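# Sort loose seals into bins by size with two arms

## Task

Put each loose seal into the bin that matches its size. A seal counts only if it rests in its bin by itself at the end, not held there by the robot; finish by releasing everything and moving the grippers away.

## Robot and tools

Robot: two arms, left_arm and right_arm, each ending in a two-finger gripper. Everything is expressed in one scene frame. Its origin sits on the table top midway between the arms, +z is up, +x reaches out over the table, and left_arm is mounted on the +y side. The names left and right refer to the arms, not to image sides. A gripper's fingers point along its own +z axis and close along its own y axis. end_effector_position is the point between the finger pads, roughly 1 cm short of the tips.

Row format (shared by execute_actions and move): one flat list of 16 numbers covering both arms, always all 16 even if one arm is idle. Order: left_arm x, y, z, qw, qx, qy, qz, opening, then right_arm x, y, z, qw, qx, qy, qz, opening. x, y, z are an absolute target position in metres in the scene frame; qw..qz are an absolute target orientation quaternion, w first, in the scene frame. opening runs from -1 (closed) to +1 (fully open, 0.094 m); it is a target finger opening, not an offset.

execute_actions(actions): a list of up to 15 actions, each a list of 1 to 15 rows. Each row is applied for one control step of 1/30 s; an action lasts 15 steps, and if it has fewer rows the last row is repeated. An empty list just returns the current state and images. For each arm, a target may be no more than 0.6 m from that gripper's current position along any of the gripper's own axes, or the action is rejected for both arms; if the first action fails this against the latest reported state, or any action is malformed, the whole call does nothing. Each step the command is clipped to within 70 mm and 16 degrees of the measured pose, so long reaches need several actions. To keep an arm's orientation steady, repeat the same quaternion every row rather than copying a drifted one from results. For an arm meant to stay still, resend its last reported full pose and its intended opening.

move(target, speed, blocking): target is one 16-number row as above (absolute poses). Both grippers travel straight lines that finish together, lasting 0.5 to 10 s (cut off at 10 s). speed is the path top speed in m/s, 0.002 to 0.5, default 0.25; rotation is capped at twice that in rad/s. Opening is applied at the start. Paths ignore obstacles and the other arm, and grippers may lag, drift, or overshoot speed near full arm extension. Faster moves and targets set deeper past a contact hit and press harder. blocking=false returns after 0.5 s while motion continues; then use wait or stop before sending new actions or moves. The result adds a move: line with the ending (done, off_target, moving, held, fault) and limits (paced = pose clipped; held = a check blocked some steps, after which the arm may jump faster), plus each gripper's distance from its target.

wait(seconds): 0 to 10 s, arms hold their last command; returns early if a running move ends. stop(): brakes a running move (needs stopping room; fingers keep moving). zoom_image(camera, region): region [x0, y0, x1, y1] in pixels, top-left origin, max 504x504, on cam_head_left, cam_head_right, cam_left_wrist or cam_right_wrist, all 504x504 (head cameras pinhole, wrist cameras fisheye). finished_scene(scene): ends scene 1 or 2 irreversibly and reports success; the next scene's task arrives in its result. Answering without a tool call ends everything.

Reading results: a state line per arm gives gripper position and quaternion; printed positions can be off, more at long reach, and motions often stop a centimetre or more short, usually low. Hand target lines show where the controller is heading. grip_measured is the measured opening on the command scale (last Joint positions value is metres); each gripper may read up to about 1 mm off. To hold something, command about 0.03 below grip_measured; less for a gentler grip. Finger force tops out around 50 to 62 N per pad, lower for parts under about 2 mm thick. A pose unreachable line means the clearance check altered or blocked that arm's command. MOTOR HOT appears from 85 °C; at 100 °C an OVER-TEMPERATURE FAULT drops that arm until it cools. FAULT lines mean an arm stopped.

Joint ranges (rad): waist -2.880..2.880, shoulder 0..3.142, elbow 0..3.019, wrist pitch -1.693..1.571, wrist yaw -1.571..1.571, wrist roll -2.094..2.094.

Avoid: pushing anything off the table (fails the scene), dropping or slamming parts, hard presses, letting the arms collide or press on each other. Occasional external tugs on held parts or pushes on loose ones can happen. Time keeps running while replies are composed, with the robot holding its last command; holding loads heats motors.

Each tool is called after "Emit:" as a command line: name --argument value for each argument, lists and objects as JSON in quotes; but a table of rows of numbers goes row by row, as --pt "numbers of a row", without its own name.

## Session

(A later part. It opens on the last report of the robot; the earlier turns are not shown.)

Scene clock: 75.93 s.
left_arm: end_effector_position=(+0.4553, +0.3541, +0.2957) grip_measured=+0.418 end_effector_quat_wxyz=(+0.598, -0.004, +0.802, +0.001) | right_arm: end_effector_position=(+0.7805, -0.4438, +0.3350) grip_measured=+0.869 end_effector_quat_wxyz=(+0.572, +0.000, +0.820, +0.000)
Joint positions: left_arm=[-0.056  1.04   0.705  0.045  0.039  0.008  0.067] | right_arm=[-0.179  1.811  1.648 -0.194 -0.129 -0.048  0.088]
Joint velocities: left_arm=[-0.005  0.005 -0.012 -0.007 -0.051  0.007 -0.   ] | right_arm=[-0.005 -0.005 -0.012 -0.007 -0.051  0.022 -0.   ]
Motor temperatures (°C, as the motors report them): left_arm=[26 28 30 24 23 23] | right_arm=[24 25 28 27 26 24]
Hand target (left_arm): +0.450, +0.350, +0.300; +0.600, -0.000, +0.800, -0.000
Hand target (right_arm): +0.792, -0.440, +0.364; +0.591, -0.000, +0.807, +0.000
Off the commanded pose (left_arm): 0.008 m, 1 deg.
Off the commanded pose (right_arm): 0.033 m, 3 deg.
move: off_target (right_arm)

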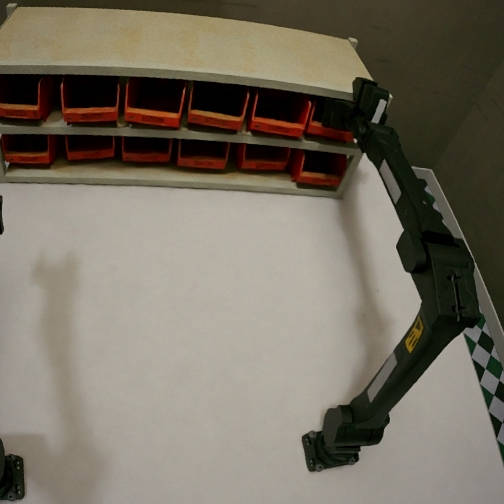

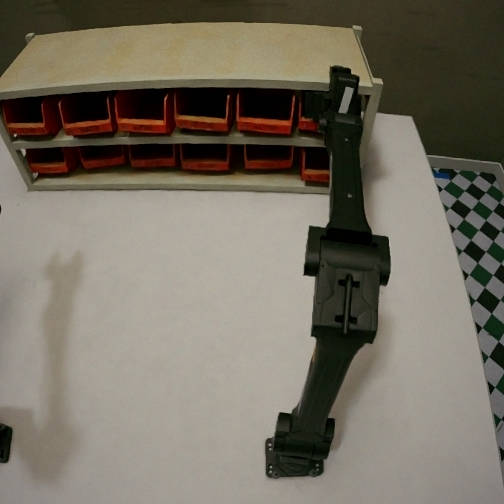

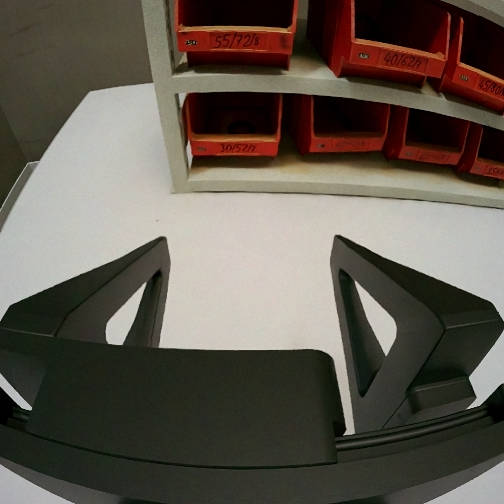

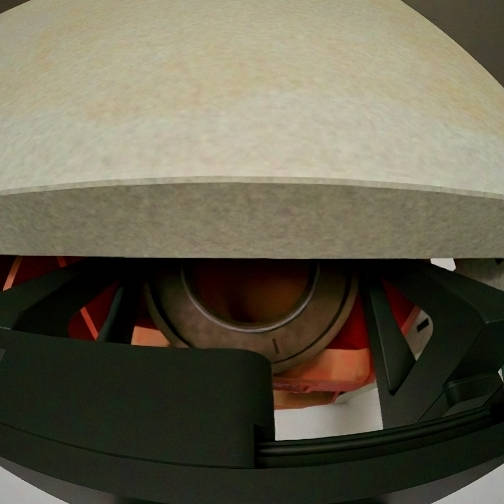

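Emit:
execute_actions --actions '[[[0.45,0.35,0.3,0.6,0,0.8,0,0.42,0.797,-0.438,0.35,0.59,0,0.807,0,0.83]],[[0.45,0.35,0.3,0.6,0,0.8,0,0.42,0.797,-0.438,0.35,0.59,0,0.807,0,0.97]]]'

Emit:
move --target '[0.45,0.35,0.3,0.6,0,0.8,0,0.42,0.66,-0.44,0.355,0.62,0,0.785,0,0.97]' --speed 0.15

Scene clock: 78.37 s.
left_arm: end_effector_position=(+0.4553, +0.3541, +0.2957) grip_measured=+0.418 end_effector_quat_wxyz=(+0.598, -0.004, +0.802, +0.001) | right_arm: end_effector_position=(+0.7837, -0.4410, +0.3261) grip_measured=+0.969 end_effector_quat_wxyz=(+0.568, +0.000, +0.823, +0.001)
Joint positions: left_arm=[-0.056  1.04   0.705  0.045  0.039  0.008  0.067] | right_arm=[-0.174  1.823  1.648 -0.191 -0.125 -0.046  0.092]
Joint velocities: left_arm=[ 0.005 -0.005  0.002  0.012  0.051  0.007 -0.001] | right_arm=[-0.015 -0.015  0.002 -0.002  0.037  0.022 -0.   ]
Motor temperatures (°C, as the motors report them): left_arm=[26 28 30 24 23 23] | right_arm=[24 25 28 27 26 24]
Hand target (left_arm): +0.450, +0.350, +0.300; +0.600, -0.000, +0.800, -0.000
Hand target (right_arm): +0.795, -0.438, +0.350; +0.590, -0.000, +0.807, +0.000
Off the commanded pose (left_arm): 0.008 m, 1 deg.
Off the commanded pose (right_arm): 0.028 m, 3 deg.

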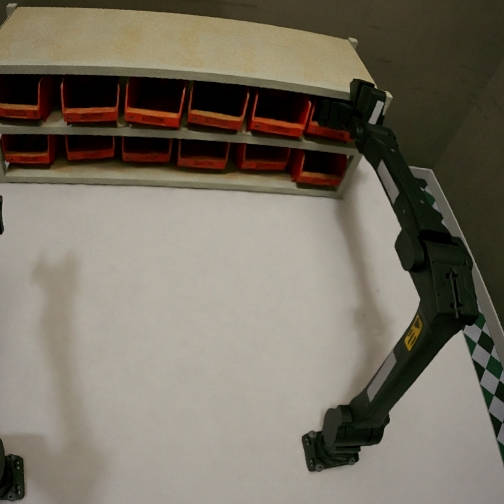

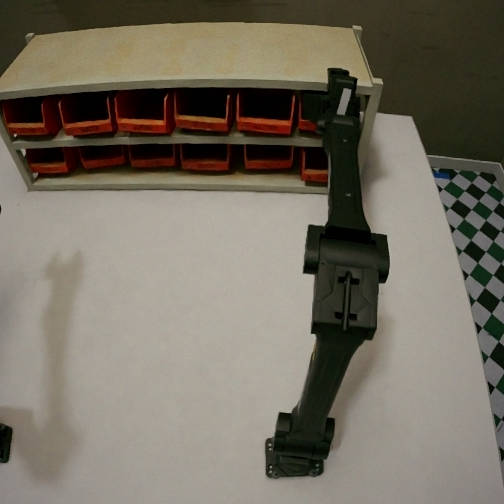

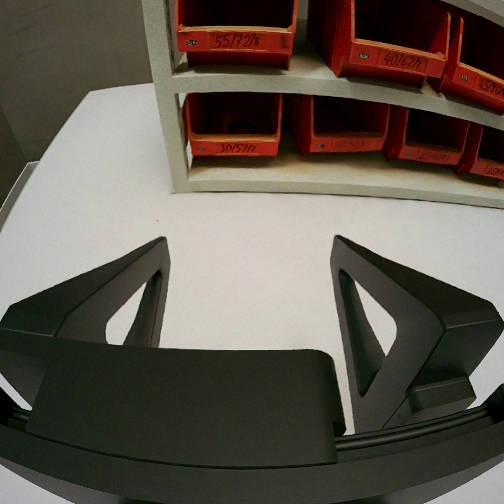

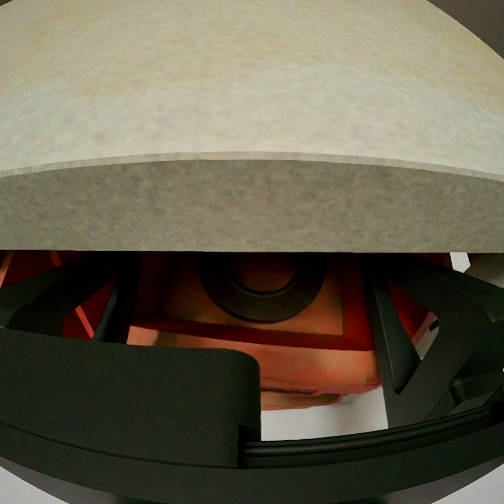

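Scene clock: 79.60 s.
left_arm: end_effector_position=(+0.4553, +0.3541, +0.2957) grip_measured=+0.418 end_effector_quat_wxyz=(+0.598, -0.004, +0.802, +0.001) | right_arm: end_effector_position=(+0.6607, -0.4349, +0.3453) grip_measured=+0.969 end_effector_quat_wxyz=(+0.608, -0.003, +0.794, +0.001)
Joint positions: left_arm=[-0.056  1.04   0.705  0.045  0.039  0.008  0.067] | right_arm=[-0.197  1.494  1.22   0.006 -0.156 -0.045  0.092]
Joint velocities: left_arm=[-0.005 -0.005 -0.002 -0.007  0.037 -0.022 -0.002] | right_arm=[ 0.005 -0.005 -0.022 -0.022 -0.022 -0.022 -0.001]
Motor temperatures (°C, as the motors report them): left_arm=[26 28 30 24 23 23] | right_arm=[24 25 28 27 26 24]
Hand target (left_arm): +0.450, +0.350, +0.300; +0.600, -0.000, +0.800, -0.000
Hand target (right_arm): +0.660, -0.438, +0.357; +0.620, -0.001, +0.785, +0.000
Off the commanded pose (left_arm): 0.008 m, 1 deg.
Off the commanded pose (right_arm): 0.011 m, 2 deg.
move: off_target (right_arm)

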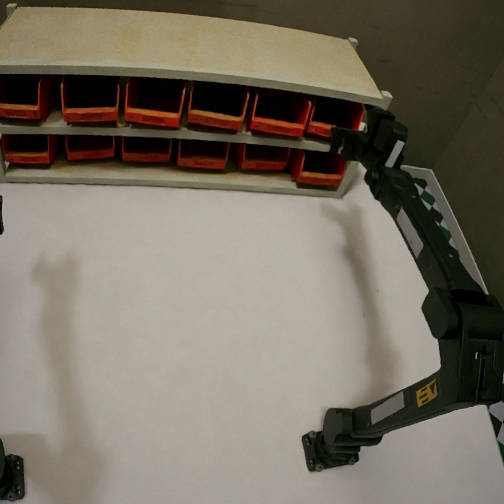

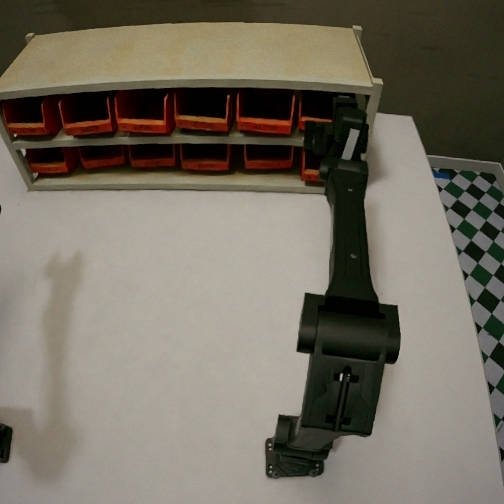

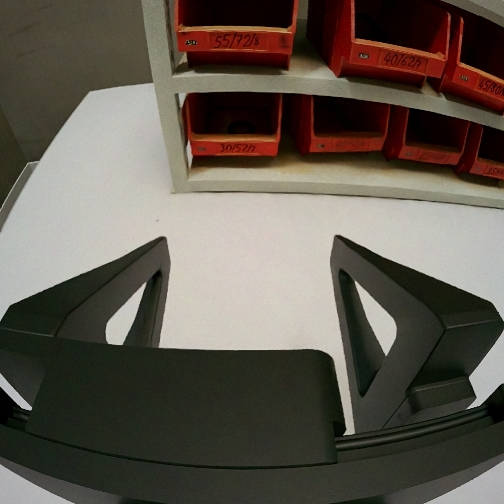

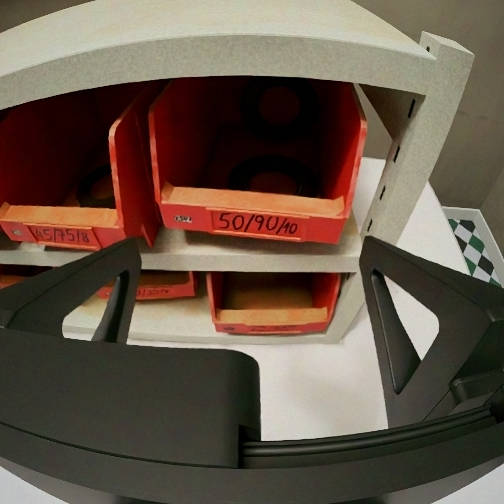

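Emit:
move --target '[0.45,0.35,0.3,0.6,0,0.8,0,0.42,0.52,-0.42,0.32,0.62,0,0.785,0,0.97]' --speed 0.3

Emit:
finished_scene --scene 1

Scene clock: 81.33 s.
left_arm: end_effector_position=(+0.4553, +0.3541, +0.2957) grip_measured=+0.418 end_effector_quat_wxyz=(+0.598, -0.004, +0.802, +0.001) | right_arm: end_effector_position=(+0.5165, -0.4146, +0.3189) grip_measured=+0.969 end_effector_quat_wxyz=(+0.615, -0.003, +0.789, -0.000)
Joint positions: left_arm=[-0.056  1.04   0.705  0.045  0.039  0.008  0.067] | right_arm=[-0.203  1.125  0.8    0.074 -0.162 -0.045  0.092]
Joint velocities: left_arm=[-0.005 -0.015  0.027 -0.007 -0.037  0.022  0.   ] | right_arm=[ 0.005  0.005 -0.007  0.002 -0.007  0.007  0.001]
Motor temperatures (°C, as the motors report them): left_arm=[26 28 30 24 23 23] | right_arm=[24 25 28 27 26 24]
Hand target (left_arm): +0.450, +0.350, +0.300; +0.600, -0.000, +0.800, -0.000
Hand target (right_arm): +0.520, -0.418, +0.322; +0.620, -0.000, +0.785, -0.000
Off the commanded pose (left_arm): 0.008 m, 1 deg.
Off the commanded pose (right_arm): 0.007 m, 1 deg.
move: done

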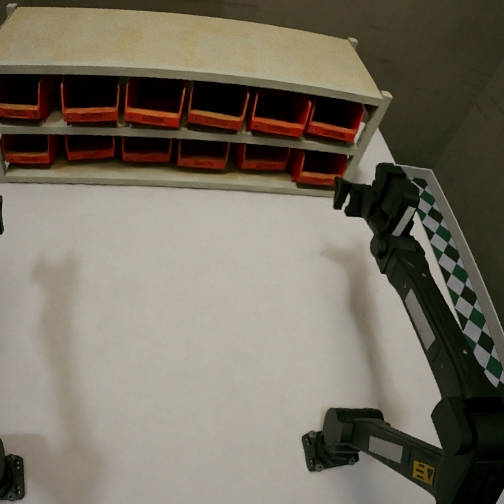

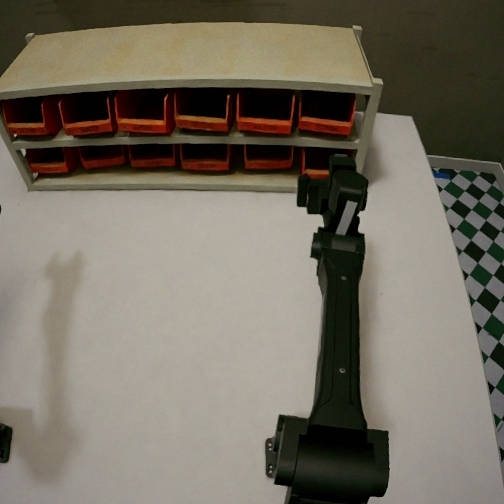

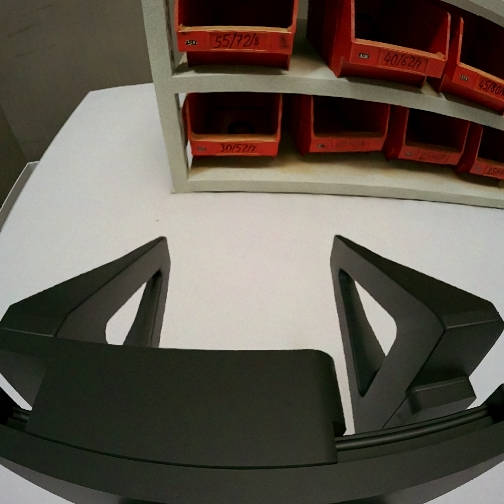

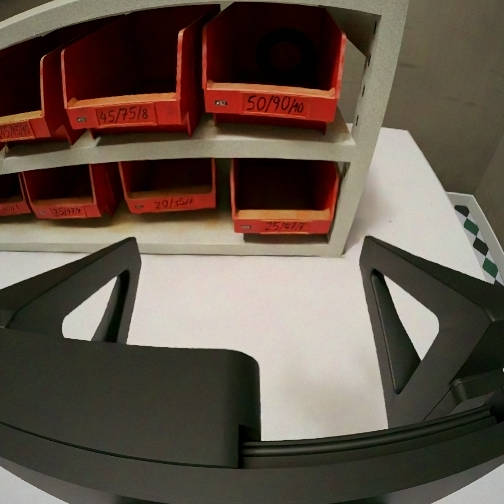

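The scene is finished: the task was done.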